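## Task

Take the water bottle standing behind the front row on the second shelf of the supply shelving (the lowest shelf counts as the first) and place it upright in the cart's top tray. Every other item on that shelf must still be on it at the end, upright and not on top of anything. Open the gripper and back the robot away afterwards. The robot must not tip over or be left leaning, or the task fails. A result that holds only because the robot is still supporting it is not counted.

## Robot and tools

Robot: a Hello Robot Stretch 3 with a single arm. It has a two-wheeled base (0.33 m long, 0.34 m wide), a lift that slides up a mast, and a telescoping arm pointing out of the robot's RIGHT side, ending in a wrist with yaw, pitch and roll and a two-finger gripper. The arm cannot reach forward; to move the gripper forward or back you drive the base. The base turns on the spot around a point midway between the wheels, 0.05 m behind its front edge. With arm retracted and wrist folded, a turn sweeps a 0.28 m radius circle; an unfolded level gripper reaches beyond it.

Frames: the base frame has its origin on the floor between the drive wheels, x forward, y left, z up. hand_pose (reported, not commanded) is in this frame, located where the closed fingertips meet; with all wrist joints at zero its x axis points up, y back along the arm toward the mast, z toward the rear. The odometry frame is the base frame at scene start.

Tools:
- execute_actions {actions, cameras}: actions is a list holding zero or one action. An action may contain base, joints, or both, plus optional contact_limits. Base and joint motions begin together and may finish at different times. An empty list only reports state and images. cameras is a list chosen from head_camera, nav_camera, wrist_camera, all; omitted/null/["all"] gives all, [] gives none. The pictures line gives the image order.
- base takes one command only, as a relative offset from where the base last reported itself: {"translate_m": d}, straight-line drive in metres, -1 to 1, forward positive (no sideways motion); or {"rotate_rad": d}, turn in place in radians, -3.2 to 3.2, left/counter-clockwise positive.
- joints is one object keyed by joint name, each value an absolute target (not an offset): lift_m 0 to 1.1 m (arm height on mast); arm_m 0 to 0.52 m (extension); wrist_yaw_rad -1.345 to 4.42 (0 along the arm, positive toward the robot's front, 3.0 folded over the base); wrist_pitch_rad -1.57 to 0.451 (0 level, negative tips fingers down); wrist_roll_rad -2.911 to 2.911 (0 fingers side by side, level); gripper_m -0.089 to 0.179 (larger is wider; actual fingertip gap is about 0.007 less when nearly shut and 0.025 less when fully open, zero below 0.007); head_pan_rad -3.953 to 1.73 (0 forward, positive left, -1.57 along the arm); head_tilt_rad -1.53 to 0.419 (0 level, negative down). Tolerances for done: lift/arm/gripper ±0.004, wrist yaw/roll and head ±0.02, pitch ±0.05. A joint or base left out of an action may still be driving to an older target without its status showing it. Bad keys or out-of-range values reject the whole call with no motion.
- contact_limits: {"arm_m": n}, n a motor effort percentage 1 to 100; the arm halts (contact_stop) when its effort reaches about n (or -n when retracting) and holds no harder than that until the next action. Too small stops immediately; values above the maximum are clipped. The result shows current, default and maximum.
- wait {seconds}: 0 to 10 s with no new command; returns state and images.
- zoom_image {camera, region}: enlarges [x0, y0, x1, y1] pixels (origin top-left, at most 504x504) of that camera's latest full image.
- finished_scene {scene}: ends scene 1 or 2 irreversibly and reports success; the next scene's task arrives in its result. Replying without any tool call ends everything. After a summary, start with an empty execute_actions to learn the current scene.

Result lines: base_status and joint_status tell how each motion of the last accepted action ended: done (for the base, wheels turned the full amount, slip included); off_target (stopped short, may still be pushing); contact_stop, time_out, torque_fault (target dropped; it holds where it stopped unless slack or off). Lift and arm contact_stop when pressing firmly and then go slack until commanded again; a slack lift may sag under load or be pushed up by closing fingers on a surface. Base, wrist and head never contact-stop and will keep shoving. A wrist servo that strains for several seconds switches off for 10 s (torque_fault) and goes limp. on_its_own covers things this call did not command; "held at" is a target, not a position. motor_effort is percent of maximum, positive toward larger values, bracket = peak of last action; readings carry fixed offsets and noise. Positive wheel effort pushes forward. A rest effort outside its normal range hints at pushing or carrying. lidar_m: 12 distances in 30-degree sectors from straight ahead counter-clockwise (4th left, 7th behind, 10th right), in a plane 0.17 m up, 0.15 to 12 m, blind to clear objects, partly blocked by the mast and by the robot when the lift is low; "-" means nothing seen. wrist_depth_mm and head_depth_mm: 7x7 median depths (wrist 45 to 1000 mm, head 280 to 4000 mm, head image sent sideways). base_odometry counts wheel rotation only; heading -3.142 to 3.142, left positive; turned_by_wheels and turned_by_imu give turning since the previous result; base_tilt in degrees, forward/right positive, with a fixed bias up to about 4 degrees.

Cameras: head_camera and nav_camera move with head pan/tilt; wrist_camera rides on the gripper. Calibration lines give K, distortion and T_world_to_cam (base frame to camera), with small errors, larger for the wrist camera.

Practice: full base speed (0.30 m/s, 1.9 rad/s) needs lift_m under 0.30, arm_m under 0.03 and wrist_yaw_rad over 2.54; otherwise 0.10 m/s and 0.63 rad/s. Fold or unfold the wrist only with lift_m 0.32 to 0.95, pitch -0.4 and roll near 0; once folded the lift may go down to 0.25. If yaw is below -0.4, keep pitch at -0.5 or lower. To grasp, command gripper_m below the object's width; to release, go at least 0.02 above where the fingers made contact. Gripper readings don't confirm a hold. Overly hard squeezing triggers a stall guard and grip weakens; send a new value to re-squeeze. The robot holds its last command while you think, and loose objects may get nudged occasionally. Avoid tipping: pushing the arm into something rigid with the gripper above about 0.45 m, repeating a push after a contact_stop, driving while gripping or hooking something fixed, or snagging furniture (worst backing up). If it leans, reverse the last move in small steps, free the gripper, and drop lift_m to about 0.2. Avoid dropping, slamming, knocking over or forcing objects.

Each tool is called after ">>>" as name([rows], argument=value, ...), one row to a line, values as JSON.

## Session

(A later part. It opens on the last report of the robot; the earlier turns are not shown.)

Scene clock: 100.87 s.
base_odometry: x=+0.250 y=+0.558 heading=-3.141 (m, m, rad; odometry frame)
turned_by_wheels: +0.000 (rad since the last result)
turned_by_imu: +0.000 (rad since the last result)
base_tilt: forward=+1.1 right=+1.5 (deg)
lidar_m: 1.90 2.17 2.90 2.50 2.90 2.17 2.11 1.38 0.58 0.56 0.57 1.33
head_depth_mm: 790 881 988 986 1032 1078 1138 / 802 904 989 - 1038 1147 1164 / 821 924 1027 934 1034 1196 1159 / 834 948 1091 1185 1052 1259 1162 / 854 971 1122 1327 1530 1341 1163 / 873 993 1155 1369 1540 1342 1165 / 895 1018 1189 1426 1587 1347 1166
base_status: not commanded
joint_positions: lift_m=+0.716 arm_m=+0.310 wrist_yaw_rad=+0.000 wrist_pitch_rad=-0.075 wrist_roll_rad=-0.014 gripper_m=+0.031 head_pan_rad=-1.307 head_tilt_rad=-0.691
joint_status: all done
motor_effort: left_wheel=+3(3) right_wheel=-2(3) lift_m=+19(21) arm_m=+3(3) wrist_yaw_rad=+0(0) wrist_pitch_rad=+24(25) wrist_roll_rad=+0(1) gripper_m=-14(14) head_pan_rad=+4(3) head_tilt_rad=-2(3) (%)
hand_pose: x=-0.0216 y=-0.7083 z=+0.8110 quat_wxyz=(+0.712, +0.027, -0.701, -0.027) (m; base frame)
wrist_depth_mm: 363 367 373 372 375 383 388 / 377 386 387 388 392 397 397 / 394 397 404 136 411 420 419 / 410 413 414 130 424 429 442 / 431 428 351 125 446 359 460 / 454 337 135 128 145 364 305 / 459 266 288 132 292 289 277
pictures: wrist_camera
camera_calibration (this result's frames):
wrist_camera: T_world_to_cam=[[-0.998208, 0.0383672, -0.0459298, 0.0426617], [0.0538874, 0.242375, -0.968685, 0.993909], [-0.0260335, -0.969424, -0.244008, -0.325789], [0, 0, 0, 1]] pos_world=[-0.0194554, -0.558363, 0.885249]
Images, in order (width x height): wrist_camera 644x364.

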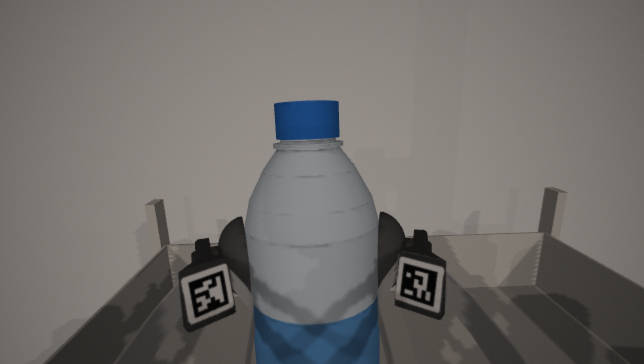

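>>> execute_actions([
  {"joints":{"lift_m":0.702}},
], cameras=[])

>>> execute_actions([
  {"joints":{"gripper_m":0.11}},
], cameras=[])

>>> execute_actions([
  {"joints":{"lift_m":0.85}},
], cameras=[])

>>> execute_actions([
  {"joints":{"arm_m":0.0,"lift_m":0.98}},
], cameras=["nav_camera"])

Scene clock: 101.87 s.
base_odometry: x=+0.250 y=+0.558 heading=-3.141 (m, m, rad; odometry frame)
turned_by_wheels: +0.000 (rad since the last result)
turned_by_imu: +0.000 (rad since the last result)
base_tilt: forward=+1.1 right=+1.4 (deg)
lidar_m: 1.91 2.17 2.90 2.50 2.90 2.16 2.12 1.38 0.58 0.56 0.57 1.33
head_depth_mm: 787 880 985 981 1034 1064 1138 / 803 904 987 - 1030 1150 1159 / 819 923 1029 931 1033 1198 1162 / 836 946 1083 1181 1048 1258 1158 / 857 968 1120 1326 1524 1341 1168 / 874 999 1155 1371 1536 1345 1168 / 894 1020 1184 1426 1581 1347 1161
base_status: not commanded
joint_positions: lift_m=+0.703 arm_m=+0.310 wrist_yaw_rad=+0.000 wrist_pitch_rad=-0.029 wrist_roll_rad=-0.014 gripper_m=+0.031 head_pan_rad=-1.307 head_tilt_rad=-0.691
joint_status: all done
motor_effort: left_wheel=+3(3) right_wheel=-3(2) lift_m=+14(18) arm_m=+3(4) wrist_yaw_rad=+0(0) wrist_pitch_rad=+9(24) wrist_roll_rad=+1(1) gripper_m=-13(13) head_pan_rad=+3(2) head_tilt_rad=-3(3) (%)
hand_pose: x=-0.0216 y=-0.7101 z=+0.8101 quat_wxyz=(+0.712, +0.010, -0.702, -0.010) (m; base frame)
wrist_depth_mm: 366 371 380 380 383 390 388 / 384 385 391 394 393 396 401 / 397 398 401 140 408 413 415 / 408 416 413 132 426 426 433 / 427 415 420 126 433 433 445 / 436 346 136 127 142 358 308 / 444 265 294 130 301 299 279
pictures: none
No camera images: the call's "cameras" was empty. Leave "cameras" out to get every camera's image.

Scene clock: 103.17 s.
base_odometry: x=+0.250 y=+0.558 heading=-3.141 (m, m, rad; odometry frame)
turned_by_wheels: +0.000 (rad since the last result)
turned_by_imu: +0.000 (rad since the last result)
base_tilt: forward=+1.1 right=+1.5 (deg)
lidar_m: 1.91 2.18 2.90 2.50 2.90 2.17 2.11 1.38 0.58 0.56 0.57 1.33
head_depth_mm: 787 883 986 964 1035 1065 1140 / 803 901 995 844 1035 1150 1164 / 818 926 1027 929 1036 1203 1161 / 838 949 1085 1186 1048 1252 1161 / 856 966 1117 1331 1520 1336 1164 / 874 991 1153 1378 1539 1350 1167 / 892 1014 1193 1418 1588 1343 1169
base_status: not commanded
joint_positions: lift_m=+0.703 arm_m=+0.310 wrist_yaw_rad=+0.000 wrist_pitch_rad=-0.025 wrist_roll_rad=-0.014 gripper_m=+0.110 head_pan_rad=-1.307 head_tilt_rad=-0.691
joint_status: all done
motor_effort: left_wheel=+3(3) right_wheel=-2(2) lift_m=+14(15) arm_m=+3(3) wrist_yaw_rad=+0(0) wrist_pitch_rad=+8(9) wrist_roll_rad=+0(0) gripper_m=+0(80) head_pan_rad=+2(3) head_tilt_rad=-3(3) (%)
hand_pose: x=-0.0216 y=-0.7102 z=+0.8109 quat_wxyz=(+0.712, +0.009, -0.702, -0.009) (m; base frame)
wrist_depth_mm: 371 375 381 382 385 391 391 / 381 384 395 396 394 397 404 / 395 399 402 127 415 412 420 / 409 415 415 124 423 425 431 / 422 423 420 117 428 437 450 / 436 441 344 118 355 356 317 / 447 285 295 122 299 299 279
pictures: none
No camera images: the call's "cameras" was empty. Leave "cameras" out to get every camera's image.

Scene clock: 105.33 s.
base_odometry: x=+0.250 y=+0.558 heading=-3.141 (m, m, rad; odometry frame)
turned_by_wheels: +0.000 (rad since the last result)
turned_by_imu: +0.000 (rad since the last result)
base_tilt: forward=+1.1 right=+1.5 (deg)
lidar_m: 1.91 2.17 2.91 2.50 2.90 2.16 2.11 1.39 0.58 0.56 0.57 1.33
head_depth_mm: 787 879 - 873 1009 1076 1145 / 804 902 1017 848 1009 1147 1156 / 821 921 1025 931 1037 1199 1162 / 836 946 1086 1186 1049 1257 1162 / 856 968 1119 1326 1533 1337 1169 / 876 993 1152 1370 1542 1342 1168 / 896 1017 1193 1427 1585 1343 1173
base_status: not commanded
joint_positions: lift_m=+0.849 arm_m=+0.310 wrist_yaw_rad=+0.000 wrist_pitch_rad=-0.024 wrist_roll_rad=-0.014 gripper_m=+0.110 head_pan_rad=-1.307 head_tilt_rad=-0.691
joint_status: all done
motor_effort: left_wheel=+3(3) right_wheel=-3(2) lift_m=+52(55) arm_m=+3(3) wrist_yaw_rad=+0(0) wrist_pitch_rad=+8(8) wrist_roll_rad=+1(0) gripper_m=+0(0) head_pan_rad=+4(3) head_tilt_rad=-2(2) (%)
hand_pose: x=-0.0216 y=-0.7102 z=+0.9577 quat_wxyz=(+0.712, +0.009, -0.702, -0.009) (m; base frame)
wrist_depth_mm: 369 375 379 380 383 389 390 / 381 384 390 393 395 405 407 / 396 398 401 408 403 410 419 / 412 414 413 414 420 426 430 / 421 422 425 429 430 445 447 / 436 434 442 449 459 460 455 / 448 454 455 470 464 473 479
pictures: none
No camera images: the call's "cameras" was empty. Leave "cameras" out to get every camera's image.

Scene clock: 108.83 s.
base_odometry: x=+0.250 y=+0.558 heading=-3.141 (m, m, rad; odometry frame)
turned_by_wheels: +0.000 (rad since the last result)
turned_by_imu: +0.001 (rad since the last result)
base_tilt: forward=+1.0 right=+1.5 (deg)
lidar_m: 1.91 2.18 2.90 2.50 2.91 2.17 2.11 1.38 0.58 0.56 0.57 1.33
head_depth_mm: 787 883 968 - - - 1132 / 803 904 1002 - - - 1140 / 818 925 1019 934 1032 1199 1167 / 838 947 1093 1192 1048 1260 1168 / 856 971 1123 1326 1538 1345 1164 / 874 995 1150 1370 1545 1345 1164 / 895 1023 1184 1420 1593 1341 1168
base_status: not commanded
joint_positions: lift_m=+0.979 arm_m=+0.000 wrist_yaw_rad=+0.000 wrist_pitch_rad=-0.023 wrist_roll_rad=-0.014 gripper_m=+0.110 head_pan_rad=-1.307 head_tilt_rad=-0.691
joint_status: all done
motor_effort: left_wheel=+3(3) right_wheel=-3(3) lift_m=+52(46) arm_m=-4(4) wrist_yaw_rad=+0(0) wrist_pitch_rad=+8(8) wrist_roll_rad=+1(1) gripper_m=+0(0) head_pan_rad=+4(3) head_tilt_rad=-3(3) (%)
hand_pose: x=-0.0216 y=-0.4009 z=+1.0879 quat_wxyz=(+0.712, +0.008, -0.702, -0.009) (m; base frame)
wrist_depth_mm: 645 659 654 662 676 681 684 / 658 682 692 675 684 699 704 / 685 688 696 722 707 721 726 / 714 715 710 729 726 728 759 / 720 748 746 754 759 764 771 / 739 755 752 751 809 809 781 / 788 819 737 653 676 840 837
pictures: nav_camera (sideways: a quarter turn counterclockwise sets it upright)
camera_calibration (this result's frames):
nav_camera: T_world_to_cam=[[0.171083, -0.596971, 0.783809, -0.982481], [-0.964825, -0.262681, 0.0105287, 0.0452335], [0.199606, -0.75804, -0.620913, 0.767779], [0, 0, 0, 1]] pos_world=[0.0584747, 0.00737706, 1.24633]
Images, in order (width x height): nav_camera 672x504.

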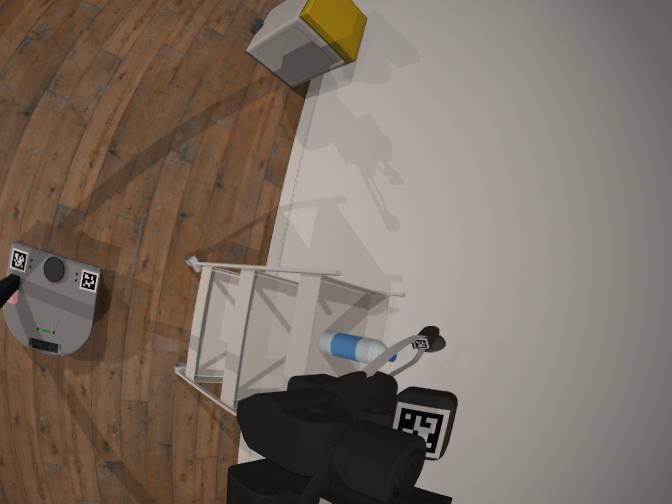

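Placed. Retrace the path.

>>> execute_actions([
  {"base":{"translate_m":1.0},"joints":{"head_pan_rad":-1.57}},
], cameras=[])

>>> execute_actions([
  {"base":{"translate_m":0.45}},
], cameras=[])

>>> execute_actions([
  {"base":{"rotate_rad":1.571}},
], cameras=[])

>>> execute_actions([
  {"base":{"translate_m":0.615},"joints":{"lift_m":0.986,"gripper_m":0.115}},
], cameras=["wrist_camera"])

Scene clock: 119.93 s.
base_odometry: x=-0.750 y=+0.557 heading=-3.141 (m, m, rad; odometry frame)
turned_by_wheels: +0.000 (rad since the last result)
turned_by_imu: +0.001 (rad since the last result)
base_tilt: forward=+1.1 right=+1.4 (deg)
lidar_m: 0.92 1.22 1.40 2.51 2.58 3.21 3.11 1.00 1.01 0.86 0.54 0.70
head_depth_mm: 826 937 1043 - - - 1117 / 823 930 1048 - - - 1158 / 821 929 1011 - - - 1155 / 819 922 1011 - 1492 1336 1167 / 814 916 1046 1241 1463 1339 1165 / 810 912 1050 1238 1087 1081 1142 / 808 908 1042 1223 1032 925 1125
base_status: done
joint_positions: lift_m=+0.979 arm_m=+0.000 wrist_yaw_rad=+0.000 wrist_pitch_rad=-0.023 wrist_roll_rad=-0.014 gripper_m=+0.110 head_pan_rad=-1.563 head_tilt_rad=-0.691
joint_status: all done
motor_effort: left_wheel=+2(9) right_wheel=-3(4) lift_m=+51(52) arm_m=-3(2) wrist_yaw_rad=+0(0) wrist_pitch_rad=+8(8) wrist_roll_rad=+1(1) gripper_m=+0(0) head_pan_rad=-3(20) head_tilt_rad=-3(2) (%)
hand_pose: x=-0.0216 y=-0.4009 z=+1.0879 quat_wxyz=(+0.712, +0.008, -0.702, -0.009) (m; base frame)
wrist_depth_mm: 635 661 650 659 665 670 679 / 667 653 668 675 701 697 706 / 695 679 706 706 704 728 746 / 698 719 703 731 756 747 759 / 734 728 739 731 769 775 782 / 763 736 778 781 780 794 789 / 761 778 791 828 801 843 833
pictures: none
No camera images: the call's "cameras" was empty. Leave "cameras" out to get every camera's image.

Scene clock: 125.40 s.
base_odometry: x=-1.200 y=+0.557 heading=-3.141 (m, m, rad; odometry frame)
turned_by_wheels: +0.000 (rad since the last result)
turned_by_imu: +0.001 (rad since the last result)
base_tilt: forward=+1.1 right=+1.5 (deg)
lidar_m: 0.72 0.49 0.97 2.80 2.62 3.54 3.55 1.38 0.50 0.49 0.52 0.96
head_depth_mm: 825 935 1043 - - - 1123 / 824 931 1053 - - - 1159 / 820 924 1010 - - - 1147 / 817 920 1016 - 1001 933 1143 / 816 920 1045 1211 1022 933 1145 / 810 914 1051 1234 1406 1262 1169 / 806 910 1042 1220 1459 1348 1171
base_status: done
joint_positions: lift_m=+0.979 arm_m=+0.000 wrist_yaw_rad=+0.000 wrist_pitch_rad=-0.023 wrist_roll_rad=-0.014 gripper_m=+0.110 head_pan_rad=-1.563 head_tilt_rad=-0.691
joint_status: not commanded
motor_effort: left_wheel=+3(7) right_wheel=-3(4) lift_m=+52(52) arm_m=-3(4) wrist_yaw_rad=+0(0) wrist_pitch_rad=+8(8) wrist_roll_rad=+1(0) gripper_m=+1(1) head_pan_rad=-3(4) head_tilt_rad=-3(3) (%)
hand_pose: x=-0.0216 y=-0.4009 z=+1.0879 quat_wxyz=(+0.712, +0.008, -0.702, -0.009) (m; base frame)
wrist_depth_mm: 647 656 649 677 679 685 694 / 664 669 677 667 693 692 695 / 682 693 701 703 705 710 748 / 693 725 728 724 725 733 750 / 742 733 749 763 754 785 767 / 739 757 771 788 782 783 798 / 797 793 789 806 827 829 838
pictures: none
No camera images: the call's "cameras" was empty. Leave "cameras" out to get every camera's image.

Scene clock: 128.83 s.
base_odometry: x=-1.200 y=+0.557 heading=-1.570 (m, m, rad; odometry frame)
turned_by_wheels: +1.571 (rad since the last result)
turned_by_imu: +1.553 (rad since the last result)
base_tilt: forward=+1.1 right=+1.4 (deg)
lidar_m: 2.79 2.63 3.52 3.55 1.39 0.50 0.49 0.52 0.97 0.75 0.49 0.91
head_depth_mm: 794 894 1002 - - - 1118 / 789 891 1008 - - - 1157 / 782 887 966 - - - 1155 / 781 879 972 - 1456 1339 1164 / 776 877 997 1185 1392 1306 1161 / 771 856 947 926 883 937 1125 / 648 626 608 589 672 843 1127
base_status: done
joint_positions: lift_m=+0.979 arm_m=+0.000 wrist_yaw_rad=+0.000 wrist_pitch_rad=-0.023 wrist_roll_rad=-0.014 gripper_m=+0.110 head_pan_rad=-1.563 head_tilt_rad=-0.691
joint_status: not commanded
motor_effort: left_wheel=-3(5) right_wheel=+3(7) lift_m=+51(52) arm_m=-2(3) wrist_yaw_rad=+0(0) wrist_pitch_rad=+8(8) wrist_roll_rad=+1(0) gripper_m=-1(0) head_pan_rad=-2(3) head_tilt_rad=-3(3) (%)
hand_pose: x=-0.0216 y=-0.4009 z=+1.0879 quat_wxyz=(+0.712, +0.008, -0.702, -0.009) (m; base frame)
wrist_depth_mm: 261 381 608 626 627 650 650 / 258 375 631 658 645 657 673 / 257 376 675 662 676 674 684 / 255 371 674 684 688 711 714 / 255 352 689 711 709 733 733 / 252 315 717 734 747 761 795 / 248 385 733 751 765 776 755
pictures: none
No camera images: the call's "cameras" was empty. Leave "cameras" out to get every camera's image.

Scene clock: 135.93 s.
base_odometry: x=-1.200 y=-0.058 heading=-1.570 (m, m, rad; odometry frame)
turned_by_wheels: +0.000 (rad since the last result)
turned_by_imu: +0.000 (rad since the last result)
base_tilt: forward=+1.1 right=+1.5 (deg)
lidar_m: 2.19 2.06 3.08 3.54 1.75 1.65 1.10 1.32 0.59 0.62 0.62 0.63
head_depth_mm: 766 778 530 - - - 1123 / 761 778 533 - - - 1133 / 747 451 - - - - 1129 / 755 436 460 - 899 1189 1139 / 750 788 550 1064 736 1187 1136 / 748 697 571 1066 864 845 1128 / 743 791 573 1070 907 826 1129
base_status: done
joint_positions: lift_m=+0.985 arm_m=+0.000 wrist_yaw_rad=+0.000 wrist_pitch_rad=-0.023 wrist_roll_rad=-0.014 gripper_m=+0.115 head_pan_rad=-1.563 head_tilt_rad=-0.691
joint_status: all done
motor_effort: left_wheel=-3(4) right_wheel=+3(8) lift_m=+51(56) arm_m=-3(3) wrist_yaw_rad=+0(0) wrist_pitch_rad=+8(8) wrist_roll_rad=+1(0) gripper_m=+0(33) head_pan_rad=-3(3) head_tilt_rad=-3(1) (%)
hand_pose: x=-0.0216 y=-0.4009 z=+1.0939 quat_wxyz=(+0.712, +0.008, -0.702, -0.009) (m; base frame)
wrist_depth_mm: 566 579 595 588 606 572 397 / 568 599 626 620 618 579 396 / 570 617 628 233 642 574 401 / 525 635 642 224 668 552 410 / 481 491 448 230 450 403 387 / 315 350 303 239 316 292 305 / 253 237 245 242 239 236 235
pictures: wrist_camera
camera_calibration (this result's frames):
wrist_camera: T_world_to_cam=[[-0.998209, 0.0359217, -0.0478391, 0.0449725], [0.0538643, 0.191719, -0.979971, 1.18552], [-0.0260305, -0.980792, -0.193311, -0.0187728], [0, 0, 0, 1]] pos_world=[-0.0194538, -0.247314, 1.1603]
Images, in order (width x height): wrist_camera 644x364.

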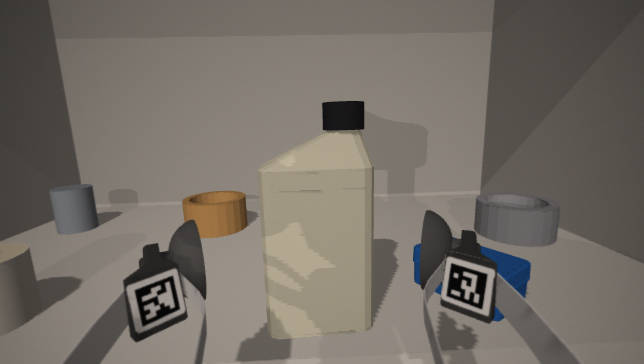

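>>> execute_actions([
  {"joints":{"arm_m":0.105}},
], cameras=[])

>>> execute_actions([
  {"joints":{"gripper_m":0.05}},
], cameras=[])

>>> execute_actions([
  {"joints":{"lift_m":1.02}},
], cameras=[])

>>> execute_actions([
  {"joints":{"arm_m":0.0}},
], cameras=["wrist_camera"])

>>> execute_actions([
  {"base":{"translate_m":-0.12},"joints":{"lift_m":0.56}},
], cameras=["wrist_camera","head_camera"])

Scene clock: 138.17 s.
base_odometry: x=-1.200 y=-0.058 heading=-1.570 (m, m, rad; odometry frame)
turned_by_wheels: +0.000 (rad since the last result)
turned_by_imu: +0.000 (rad since the last result)
base_tilt: forward=+1.0 right=+1.4 (deg)
lidar_m: 2.19 2.04 3.07 3.54 1.74 1.65 1.10 1.32 0.59 0.61 0.62 0.63
head_depth_mm: 764 820 - - 832 1080 1135 / 761 - - - 921 1182 1134 / 746 799 - - 896 1180 1138 / 752 806 - 1061 882 1185 1138 / 750 801 549 1062 736 1183 1133 / 747 695 572 1062 862 841 1125 / 743 793 573 1069 907 824 1125
base_status: not commanded
joint_positions: lift_m=+0.985 arm_m=+0.105 wrist_yaw_rad=+0.000 wrist_pitch_rad=-0.023 wrist_roll_rad=-0.014 gripper_m=+0.115 head_pan_rad=-1.563 head_tilt_rad=-0.691
joint_status: all done
motor_effort: left_wheel=-3(3) right_wheel=+3(3) lift_m=+52(52) arm_m=+2(3) wrist_yaw_rad=+1(0) wrist_pitch_rad=+8(8) wrist_roll_rad=+1(1) gripper_m=+1(1) head_pan_rad=-2(3) head_tilt_rad=-3(2) (%)
hand_pose: x=-0.0216 y=-0.5052 z=+1.0939 quat_wxyz=(+0.712, +0.008, -0.702, -0.009) (m; base frame)
wrist_depth_mm: 489 491 494 510 515 523 393 / 493 515 511 513 525 527 392 / 515 522 524 526 529 539 394 / 534 544 525 122 132 564 405 / 445 448 119 120 124 412 314 / 333 352 123 125 128 324 296 / 254 237 128 129 135 200 180
pictures: none
No camera images: the call's "cameras" was empty. Leave "cameras" out to get every camera's image.

Scene clock: 139.30 s.
base_odometry: x=-1.200 y=-0.058 heading=-1.570 (m, m, rad; odometry frame)
turned_by_wheels: +0.000 (rad since the last result)
turned_by_imu: +0.000 (rad since the last result)
base_tilt: forward=+1.1 right=+1.5 (deg)
lidar_m: 2.19 2.06 3.07 3.53 1.74 1.65 1.10 1.33 0.59 0.61 0.62 0.63
head_depth_mm: 766 820 - - 828 1079 1130 / 762 - - - 918 1177 1132 / 748 811 - - 897 1181 1136 / 755 806 - 1061 877 1183 1133 / 751 800 550 1066 735 1184 1133 / 747 696 573 1067 861 843 1128 / 742 794 573 1062 905 827 1131
base_status: not commanded
joint_positions: lift_m=+0.985 arm_m=+0.105 wrist_yaw_rad=+0.000 wrist_pitch_rad=-0.023 wrist_roll_rad=-0.014 gripper_m=+0.051 head_pan_rad=-1.563 head_tilt_rad=-0.691
joint_status: all done
motor_effort: left_wheel=-3(3) right_wheel=+3(3) lift_m=+52(52) arm_m=+2(3) wrist_yaw_rad=+0(0) wrist_pitch_rad=+8(8) wrist_roll_rad=+0(1) gripper_m=-17(91) head_pan_rad=-3(3) head_tilt_rad=-2(3) (%)
hand_pose: x=-0.0216 y=-0.5052 z=+1.0939 quat_wxyz=(+0.712, +0.008, -0.702, -0.009) (m; base frame)
wrist_depth_mm: 493 485 504 495 514 515 396 / 498 500 513 519 532 528 393 / 514 516 534 525 545 540 395 / 526 527 536 119 561 560 399 / 436 443 115 117 121 407 320 / 332 329 118 122 124 306 297 / 252 237 124 125 175 201 178
pictures: none
No camera images: the call's "cameras" was empty. Leave "cameras" out to get every camera's image.

Scene clock: 140.40 s.
base_odometry: x=-1.200 y=-0.058 heading=-1.570 (m, m, rad; odometry frame)
turned_by_wheels: +0.000 (rad since the last result)
turned_by_imu: +0.000 (rad since the last result)
base_tilt: forward=+1.1 right=+1.5 (deg)
lidar_m: 2.19 2.05 3.09 3.53 1.74 1.65 1.10 1.33 0.60 0.61 0.62 0.63
head_depth_mm: 735 - - 1035 833 1083 1132 / 737 - - 1055 921 1181 1132 / 725 - - 1052 903 1180 1141 / 732 - - 1059 881 1176 1135 / 747 710 548 1063 736 1183 1137 / 747 697 572 1064 862 842 1123 / 744 792 573 1062 905 824 1130
base_status: not commanded
joint_positions: lift_m=+1.019 arm_m=+0.105 wrist_yaw_rad=+0.000 wrist_pitch_rad=-0.024 wrist_roll_rad=-0.014 gripper_m=+0.051 head_pan_rad=-1.563 head_tilt_rad=-0.691
joint_status: all done
motor_effort: left_wheel=-3(3) right_wheel=+3(3) lift_m=+52(53) arm_m=+2(2) wrist_yaw_rad=+0(0) wrist_pitch_rad=+8(8) wrist_roll_rad=+1(1) gripper_m=-16(16) head_pan_rad=-3(4) head_tilt_rad=-2(3) (%)
hand_pose: x=-0.0216 y=-0.5052 z=+1.1276 quat_wxyz=(+0.712, +0.009, -0.702, -0.009) (m; base frame)
wrist_depth_mm: 488 498 500 501 513 516 391 / 495 503 507 512 524 528 397 / 519 527 523 520 540 546 395 / 526 535 532 119 555 563 401 / 511 548 115 117 122 512 380 / 399 395 119 122 125 355 310 / 305 285 124 125 198 236 281
pictures: none
No camera images: the call's "cameras" was empty. Leave "cameras" out to get every camera's image.

Scene clock: 142.40 s.
base_odometry: x=-1.200 y=-0.058 heading=-1.570 (m, m, rad; odometry frame)
turned_by_wheels: +0.000 (rad since the last result)
turned_by_imu: +0.000 (rad since the last result)
base_tilt: forward=+1.1 right=+1.4 (deg)
lidar_m: 2.18 2.05 3.07 3.52 1.74 1.65 1.10 1.32 0.59 0.62 0.62 0.63
head_depth_mm: 766 818 - - - 1205 1141 / 761 816 - - - 1207 1133 / 735 321 - - - 1193 1139 / 755 803 - - 926 1194 1136 / 750 798 529 1064 736 1189 1131 / 746 696 570 1065 863 841 1124 / 743 794 573 1067 904 826 1125
base_status: not commanded
joint_positions: lift_m=+1.019 arm_m=+0.000 wrist_yaw_rad=+0.000 wrist_pitch_rad=-0.024 wrist_roll_rad=-0.014 gripper_m=+0.051 head_pan_rad=-1.563 head_tilt_rad=-0.691
joint_status: all done
motor_effort: left_wheel=-3(3) right_wheel=+3(3) lift_m=+52(52) arm_m=-4(3) wrist_yaw_rad=+0(0) wrist_pitch_rad=+8(8) wrist_roll_rad=+0(1) gripper_m=-16(17) head_pan_rad=-2(2) head_tilt_rad=-4(2) (%)
hand_pose: x=-0.0216 y=-0.4009 z=+1.1276 quat_wxyz=(+0.712, +0.009, -0.702, -0.009) (m; base frame)
wrist_depth_mm: 569 576 584 598 619 569 393 / 580 597 598 607 626 573 404 / 572 626 627 635 641 596 395 / 556 642 642 119 650 588 400 / 495 575 115 117 121 448 402 / 396 394 119 121 124 369 365 / 291 284 125 126 198 270 284
pictures: wrist_camera
camera_calibration (this result's frames):
wrist_camera: T_world_to_cam=[[-0.998209, 0.0359736, -0.0477995, 0.0465601], [0.0538649, 0.19283, -0.979753, 1.21874], [-0.0260281, -0.980573, -0.194422, -0.010882], [0, 0, 0, 1]] pos_world=[-0.0194537, -0.247354, 1.19417]
Images, in order (width x height): wrist_camera 644x364.

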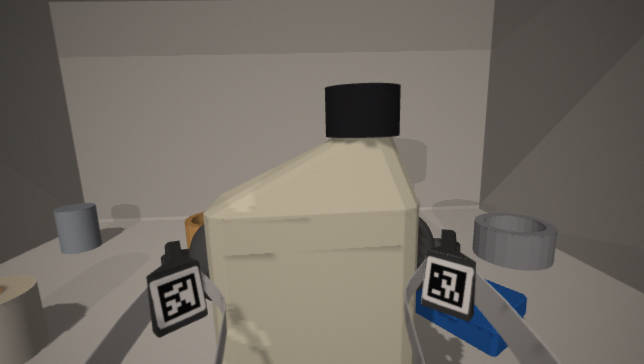

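Scene clock: 147.40 s.
base_odometry: x=-1.200 y=+0.062 heading=-1.570 (m, m, rad; odometry frame)
turned_by_wheels: +0.000 (rad since the last result)
turned_by_imu: +0.001 (rad since the last result)
base_tilt: forward=+1.1 right=+1.5 (deg)
lidar_m: 2.30 2.16 3.18 3.52 1.66 1.53 0.98 1.33 0.52 0.66 0.65 0.72
head_depth_mm: 720 667 565 763 747 929 1162 / 763 705 565 1024 831 1012 1134 / 758 783 522 1057 899 1011 1137 / 755 784 536 1062 929 676 1141 / 750 791 570 1056 839 1178 1139 / 746 791 572 1062 882 1172 1126 / 745 751 573 1067 752 826 1128
base_status: done
joint_positions: lift_m=+0.561 arm_m=+0.000 wrist_yaw_rad=+0.000 wrist_pitch_rad=-0.025 wrist_roll_rad=-0.014 gripper_m=+0.051 head_pan_rad=-1.563 head_tilt_rad=-0.691
joint_status: all done
motor_effort: left_wheel=-3(8) right_wheel=+3(4) lift_m=+16(46) arm_m=-4(3) wrist_yaw_rad=+0(0) wrist_pitch_rad=+8(8) wrist_roll_rad=+1(0) gripper_m=-17(16) head_pan_rad=-2(3) head_tilt_rad=-3(3) (%)
hand_pose: x=-0.0216 y=-0.4009 z=+0.6689 quat_wxyz=(+0.712, +0.009, -0.702, -0.009) (m; base frame)
wrist_depth_mm: 594 587 582 599 614 384 266 / 584 607 626 619 612 392 266 / 245 634 621 612 573 393 258 / 241 646 261 119 252 271 252 / 241 521 116 117 121 276 260 / 248 285 119 121 124 281 267 / 252 281 124 126 199 274 263
pictures: head_camera (sideways: a quarter turn clockwise sets it upright), wrist_camera
camera_calibration (this result's frames):
head_camera: T_world_to_cam=[[0.0378808, 0.644143, -0.763967, 1.01768], [0.999282, -0.0246834, 0.0287368, -0.0432315], [-0.000346709, -0.764507, -0.644616, 0.800227], [0, 0, 0, 1]] pos_world=[0.00492722, -0.0448223, 1.29456]
wrist_camera: T_world_to_cam=[[-0.998209, 0.0359974, -0.0477822, 0.0246324], [0.0538653, 0.193307, -0.979659, 0.769464], [-0.0260285, -0.980478, -0.1949, -0.0996855], [0, 0, 0, 1]] pos_world=[-0.0194537, -0.247369, 0.73556]
Images, in order (width x height): head_camera 896x504, wrist_camera 644x364.

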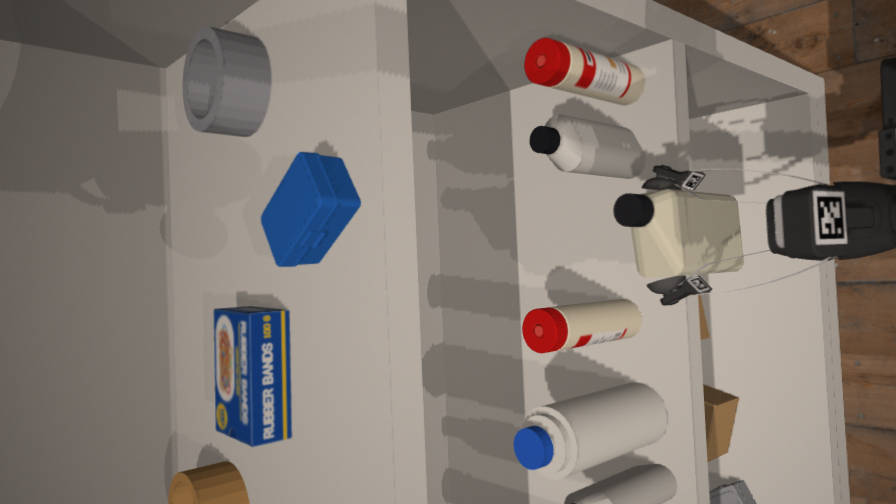

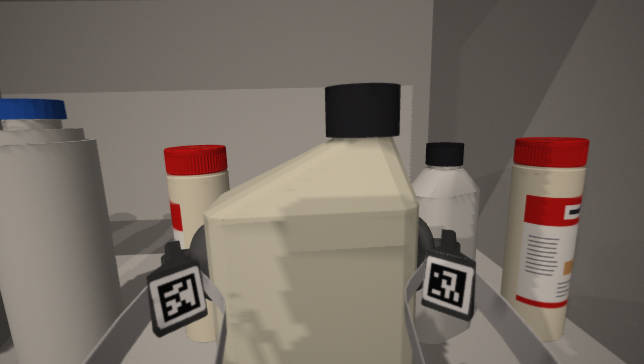

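>>> execute_actions([
  {"joints":{"arm_m":0.2}},
], cameras=[])

>>> execute_actions([
  {"joints":{"lift_m":0.528}},
], cameras=[])

>>> execute_actions([
  {"joints":{"gripper_m":0.105}},
], cameras=[])

>>> execute_actions([
  {"joints":{"arm_m":0.0}},
], cameras=["head_camera","nav_camera"])

Scene clock: 150.33 s.
base_odometry: x=-1.200 y=+0.062 heading=-1.570 (m, m, rad; odometry frame)
turned_by_wheels: +0.000 (rad since the last result)
turned_by_imu: +0.000 (rad since the last result)
base_tilt: forward=+1.1 right=+1.5 (deg)
lidar_m: 2.31 2.16 3.18 3.53 1.66 1.52 0.98 1.33 0.52 0.66 0.65 0.73
head_depth_mm: 719 667 563 762 745 907 1157 / 761 704 565 1021 817 835 - / 760 782 522 1054 899 - 1133 / 755 787 536 1060 821 1180 1133 / 751 790 570 1059 830 1183 1140 / 747 788 572 1063 882 1172 1123 / 741 750 573 1064 754 824 1128
base_status: not commanded
joint_positions: lift_m=+0.561 arm_m=+0.200 wrist_yaw_rad=+0.000 wrist_pitch_rad=-0.025 wrist_roll_rad=-0.014 gripper_m=+0.051 head_pan_rad=-1.563 head_tilt_rad=-0.691
joint_status: all done
motor_effort: left_wheel=-3(3) right_wheel=+3(3) lift_m=+16(16) arm_m=+3(3) wrist_yaw_rad=+1(0) wrist_pitch_rad=+8(8) wrist_roll_rad=+1(1) gripper_m=-16(16) head_pan_rad=-3(3) head_tilt_rad=-2(3) (%)
hand_pose: x=-0.0216 y=-0.6002 z=+0.6689 quat_wxyz=(+0.712, +0.009, -0.702, -0.009) (m; base frame)
wrist_depth_mm: 402 408 419 421 423 384 263 / 414 419 427 427 436 386 265 / 429 429 437 430 444 390 268 / 441 442 446 119 460 395 268 / 451 460 115 117 121 392 270 / 392 390 119 122 124 351 275 / 187 280 124 126 196 282 257
pictures: none
No camera images: the call's "cameras" was empty. Leave "cameras" out to get every camera's image.

Scene clock: 151.40 s.
base_odometry: x=-1.200 y=+0.062 heading=-1.570 (m, m, rad; odometry frame)
turned_by_wheels: +0.000 (rad since the last result)
turned_by_imu: +0.000 (rad since the last result)
base_tilt: forward=+1.1 right=+1.4 (deg)
lidar_m: 2.31 2.17 3.18 3.54 1.66 1.52 0.98 1.33 0.52 0.66 0.65 0.73
head_depth_mm: 719 667 565 762 748 906 1162 / 762 704 565 1027 828 918 - / 759 781 521 1053 880 - 1134 / 758 786 534 1055 834 1177 1136 / 750 789 571 1063 834 1180 1137 / 747 790 573 1064 882 1174 1128 / 746 752 572 1068 752 823 1128
base_status: not commanded
joint_positions: lift_m=+0.529 arm_m=+0.200 wrist_yaw_rad=+0.000 wrist_pitch_rad=-0.025 wrist_roll_rad=-0.014 gripper_m=+0.051 head_pan_rad=-1.563 head_tilt_rad=-0.691
joint_status: all done
motor_effort: left_wheel=-3(3) right_wheel=+3(3) lift_m=+16(15) arm_m=+3(3) wrist_yaw_rad=+0(0) wrist_pitch_rad=+8(8) wrist_roll_rad=+0(1) gripper_m=-16(16) head_pan_rad=-2(3) head_tilt_rad=-3(2) (%)
hand_pose: x=-0.0216 y=-0.6002 z=+0.6369 quat_wxyz=(+0.712, +0.009, -0.702, -0.009) (m; base frame)
wrist_depth_mm: 403 409 404 415 425 383 263 / 412 416 428 429 426 387 266 / 425 433 441 438 446 393 266 / 443 448 446 120 462 397 269 / 454 455 115 117 121 376 271 / 332 331 119 122 125 310 272 / 164 236 125 126 177 238 216
pictures: none
No camera images: the call's "cameras" was empty. Leave "cameras" out to get every camera's image.

Scene clock: 152.43 s.
base_odometry: x=-1.200 y=+0.062 heading=-1.570 (m, m, rad; odometry frame)
turned_by_wheels: +0.000 (rad since the last result)
turned_by_imu: +0.000 (rad since the last result)
base_tilt: forward=+1.1 right=+1.4 (deg)
lidar_m: 2.30 2.16 3.18 3.54 1.67 1.52 0.98 1.33 0.52 0.66 0.65 0.72
head_depth_mm: 721 666 564 762 747 904 1160 / 762 703 566 1024 828 917 - / 758 780 522 1054 879 - 1135 / 753 785 535 1062 831 1181 1137 / 753 788 571 1063 834 1179 1130 / 748 789 571 1063 882 1172 1126 / 743 752 573 1062 752 825 1127
base_status: not commanded
joint_positions: lift_m=+0.529 arm_m=+0.200 wrist_yaw_rad=+0.000 wrist_pitch_rad=-0.025 wrist_roll_rad=-0.014 gripper_m=+0.105 head_pan_rad=-1.563 head_tilt_rad=-0.691
joint_status: all done
motor_effort: left_wheel=-3(2) right_wheel=+3(3) lift_m=+16(16) arm_m=+3(3) wrist_yaw_rad=+0(0) wrist_pitch_rad=+8(8) wrist_roll_rad=+1(1) gripper_m=+1(75) head_pan_rad=-3(2) head_tilt_rad=-3(3) (%)
hand_pose: x=-0.0216 y=-0.6002 z=+0.6370 quat_wxyz=(+0.712, +0.009, -0.702, -0.009) (m; base frame)
wrist_depth_mm: 404 411 416 412 422 381 265 / 415 422 424 429 436 387 264 / 431 434 441 439 441 399 269 / 447 452 447 122 462 394 268 / 454 459 119 121 125 383 272 / 329 352 123 125 129 326 272 / - 236 128 130 219 238 214
pictures: none
No camera images: the call's "cameras" was empty. Leave "cameras" out to get every camera's image.

Scene clock: 155.13 s.
base_odometry: x=-1.200 y=+0.062 heading=-1.570 (m, m, rad; odometry frame)
turned_by_wheels: +0.000 (rad since the last result)
turned_by_imu: +0.000 (rad since the last result)
base_tilt: forward=+1.0 right=+1.4 (deg)
lidar_m: 2.30 2.16 3.19 3.53 1.66 1.52 0.98 1.33 0.52 0.66 0.65 0.73
head_depth_mm: 721 667 564 762 746 922 1158 / 764 706 566 1023 829 1008 1132 / 760 784 523 1053 899 1182 1132 / 754 785 536 1060 858 1181 1142 / 751 788 570 1062 854 1186 1137 / 746 790 572 1061 881 1170 1127 / 743 750 574 1068 752 824 1126
base_status: not commanded
joint_positions: lift_m=+0.529 arm_m=+0.000 wrist_yaw_rad=-0.001 wrist_pitch_rad=-0.024 wrist_roll_rad=-0.014 gripper_m=+0.105 head_pan_rad=-1.563 head_tilt_rad=-0.691
joint_status: all done
motor_effort: left_wheel=-3(3) right_wheel=+3(3) lift_m=+16(16) arm_m=-4(5) wrist_yaw_rad=+0(0) wrist_pitch_rad=+8(8) wrist_roll_rad=+0(1) gripper_m=+1(1) head_pan_rad=-3(2) head_tilt_rad=-4(3) (%)
hand_pose: x=-0.0216 y=-0.4009 z=+0.6372 quat_wxyz=(+0.712, +0.009, -0.702, -0.009) (m; base frame)
wrist_depth_mm: 585 586 597 602 612 391 267 / 259 604 611 616 620 388 268 / 238 606 616 631 640 270 244 / 241 638 642 319 262 269 251 / 244 444 395 330 421 278 260 / 248 283 293 321 315 271 267 / 249 238 246 244 240 238 239
pictures: head_camera (sideways: a quarter turn clockwise sets it upright), nav_camera (sideways: a quarter turn counterclockwise sets it upright)
camera_calibration (this result's frames):
head_camera: T_world_to_cam=[[0.0378835, 0.644143, -0.763967, 1.01768], [0.999282, -0.0246876, 0.0287368, -0.0432315], [-0.000349899, -0.764507, -0.644616, 0.800227], [0, 0, 0, 1]] pos_world=[0.00492703, -0.0448223, 1.29456]
nav_camera: T_world_to_cam=[[0.0142292, -0.620839, 0.783809, -0.981524], [-0.999898, -0.0096245, 0.0105287, 0.0454475], [0.00100716, -0.783879, -0.620913, 0.768991], [0, 0, 0, 1]] pos_world=[0.0586346, -0.00613524, 1.24633]
Images, in order (width x height): head_camera 896x504, nav_camera 672x504.

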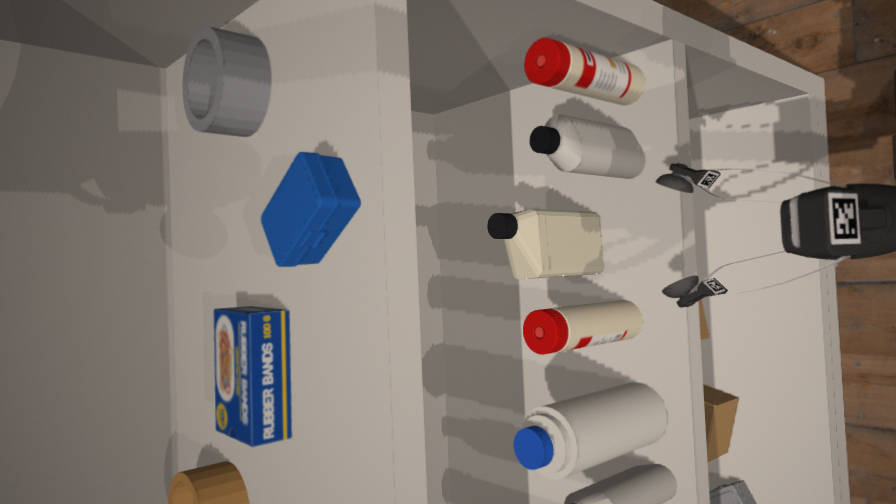

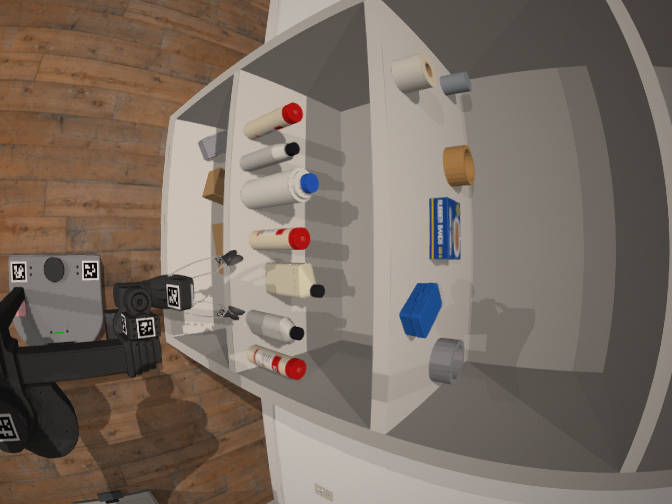

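Move clear by swinging the wrist away.

>>> execute_actions([
  {"joints":{"wrist_yaw_rad":1.5}},
], cameras=[])

>>> finished_scene(scene=1)

Scene clock: 156.97 s.
base_odometry: x=-1.200 y=+0.062 heading=-1.570 (m, m, rad; odometry frame)
turned_by_wheels: +0.000 (rad since the last result)
turned_by_imu: +0.000 (rad since the last result)
base_tilt: forward=+1.0 right=+1.4 (deg)
lidar_m: 2.31 2.16 3.17 3.52 1.66 1.53 0.98 1.33 0.52 0.66 0.65 0.72
head_depth_mm: 722 668 563 762 748 927 1158 / 762 704 566 1030 829 1006 1132 / 758 783 522 1056 900 1179 1140 / 755 785 536 1060 855 1181 1133 / 753 787 570 1059 855 1184 1134 / 747 792 573 1065 882 1170 1126 / 747 753 574 1067 752 825 1130
base_status: not commanded
joint_positions: lift_m=+0.529 arm_m=+0.000 wrist_yaw_rad=+1.498 wrist_pitch_rad=-0.024 wrist_roll_rad=-0.014 gripper_m=+0.105 head_pan_rad=-1.563 head_tilt_rad=-0.691
joint_status: all done
motor_effort: left_wheel=-3(3) right_wheel=+3(3) lift_m=+15(15) arm_m=-3(4) wrist_yaw_rad=+2(4) wrist_pitch_rad=+8(8) wrist_roll_rad=+1(0) gripper_m=+0(0) head_pan_rad=-2(3) head_tilt_rad=-3(3) (%)
hand_pose: x=+0.2335 y=-0.1640 z=+0.6372 quat_wxyz=(+0.528, +0.484, -0.508, +0.478) (m; base frame)
wrist_depth_mm: - - - - - 489 495 / - - - - - 500 513 / - - - - - 515 332 / - - - - - 530 336 / - - - - - 482 346 / - - - - - 572 322 / - - - - - 591 633
pictures: none
No camera images: the call's "cameras" was empty. Leave "cameras" out to get every camera's image.

The scene is finished: the task was done.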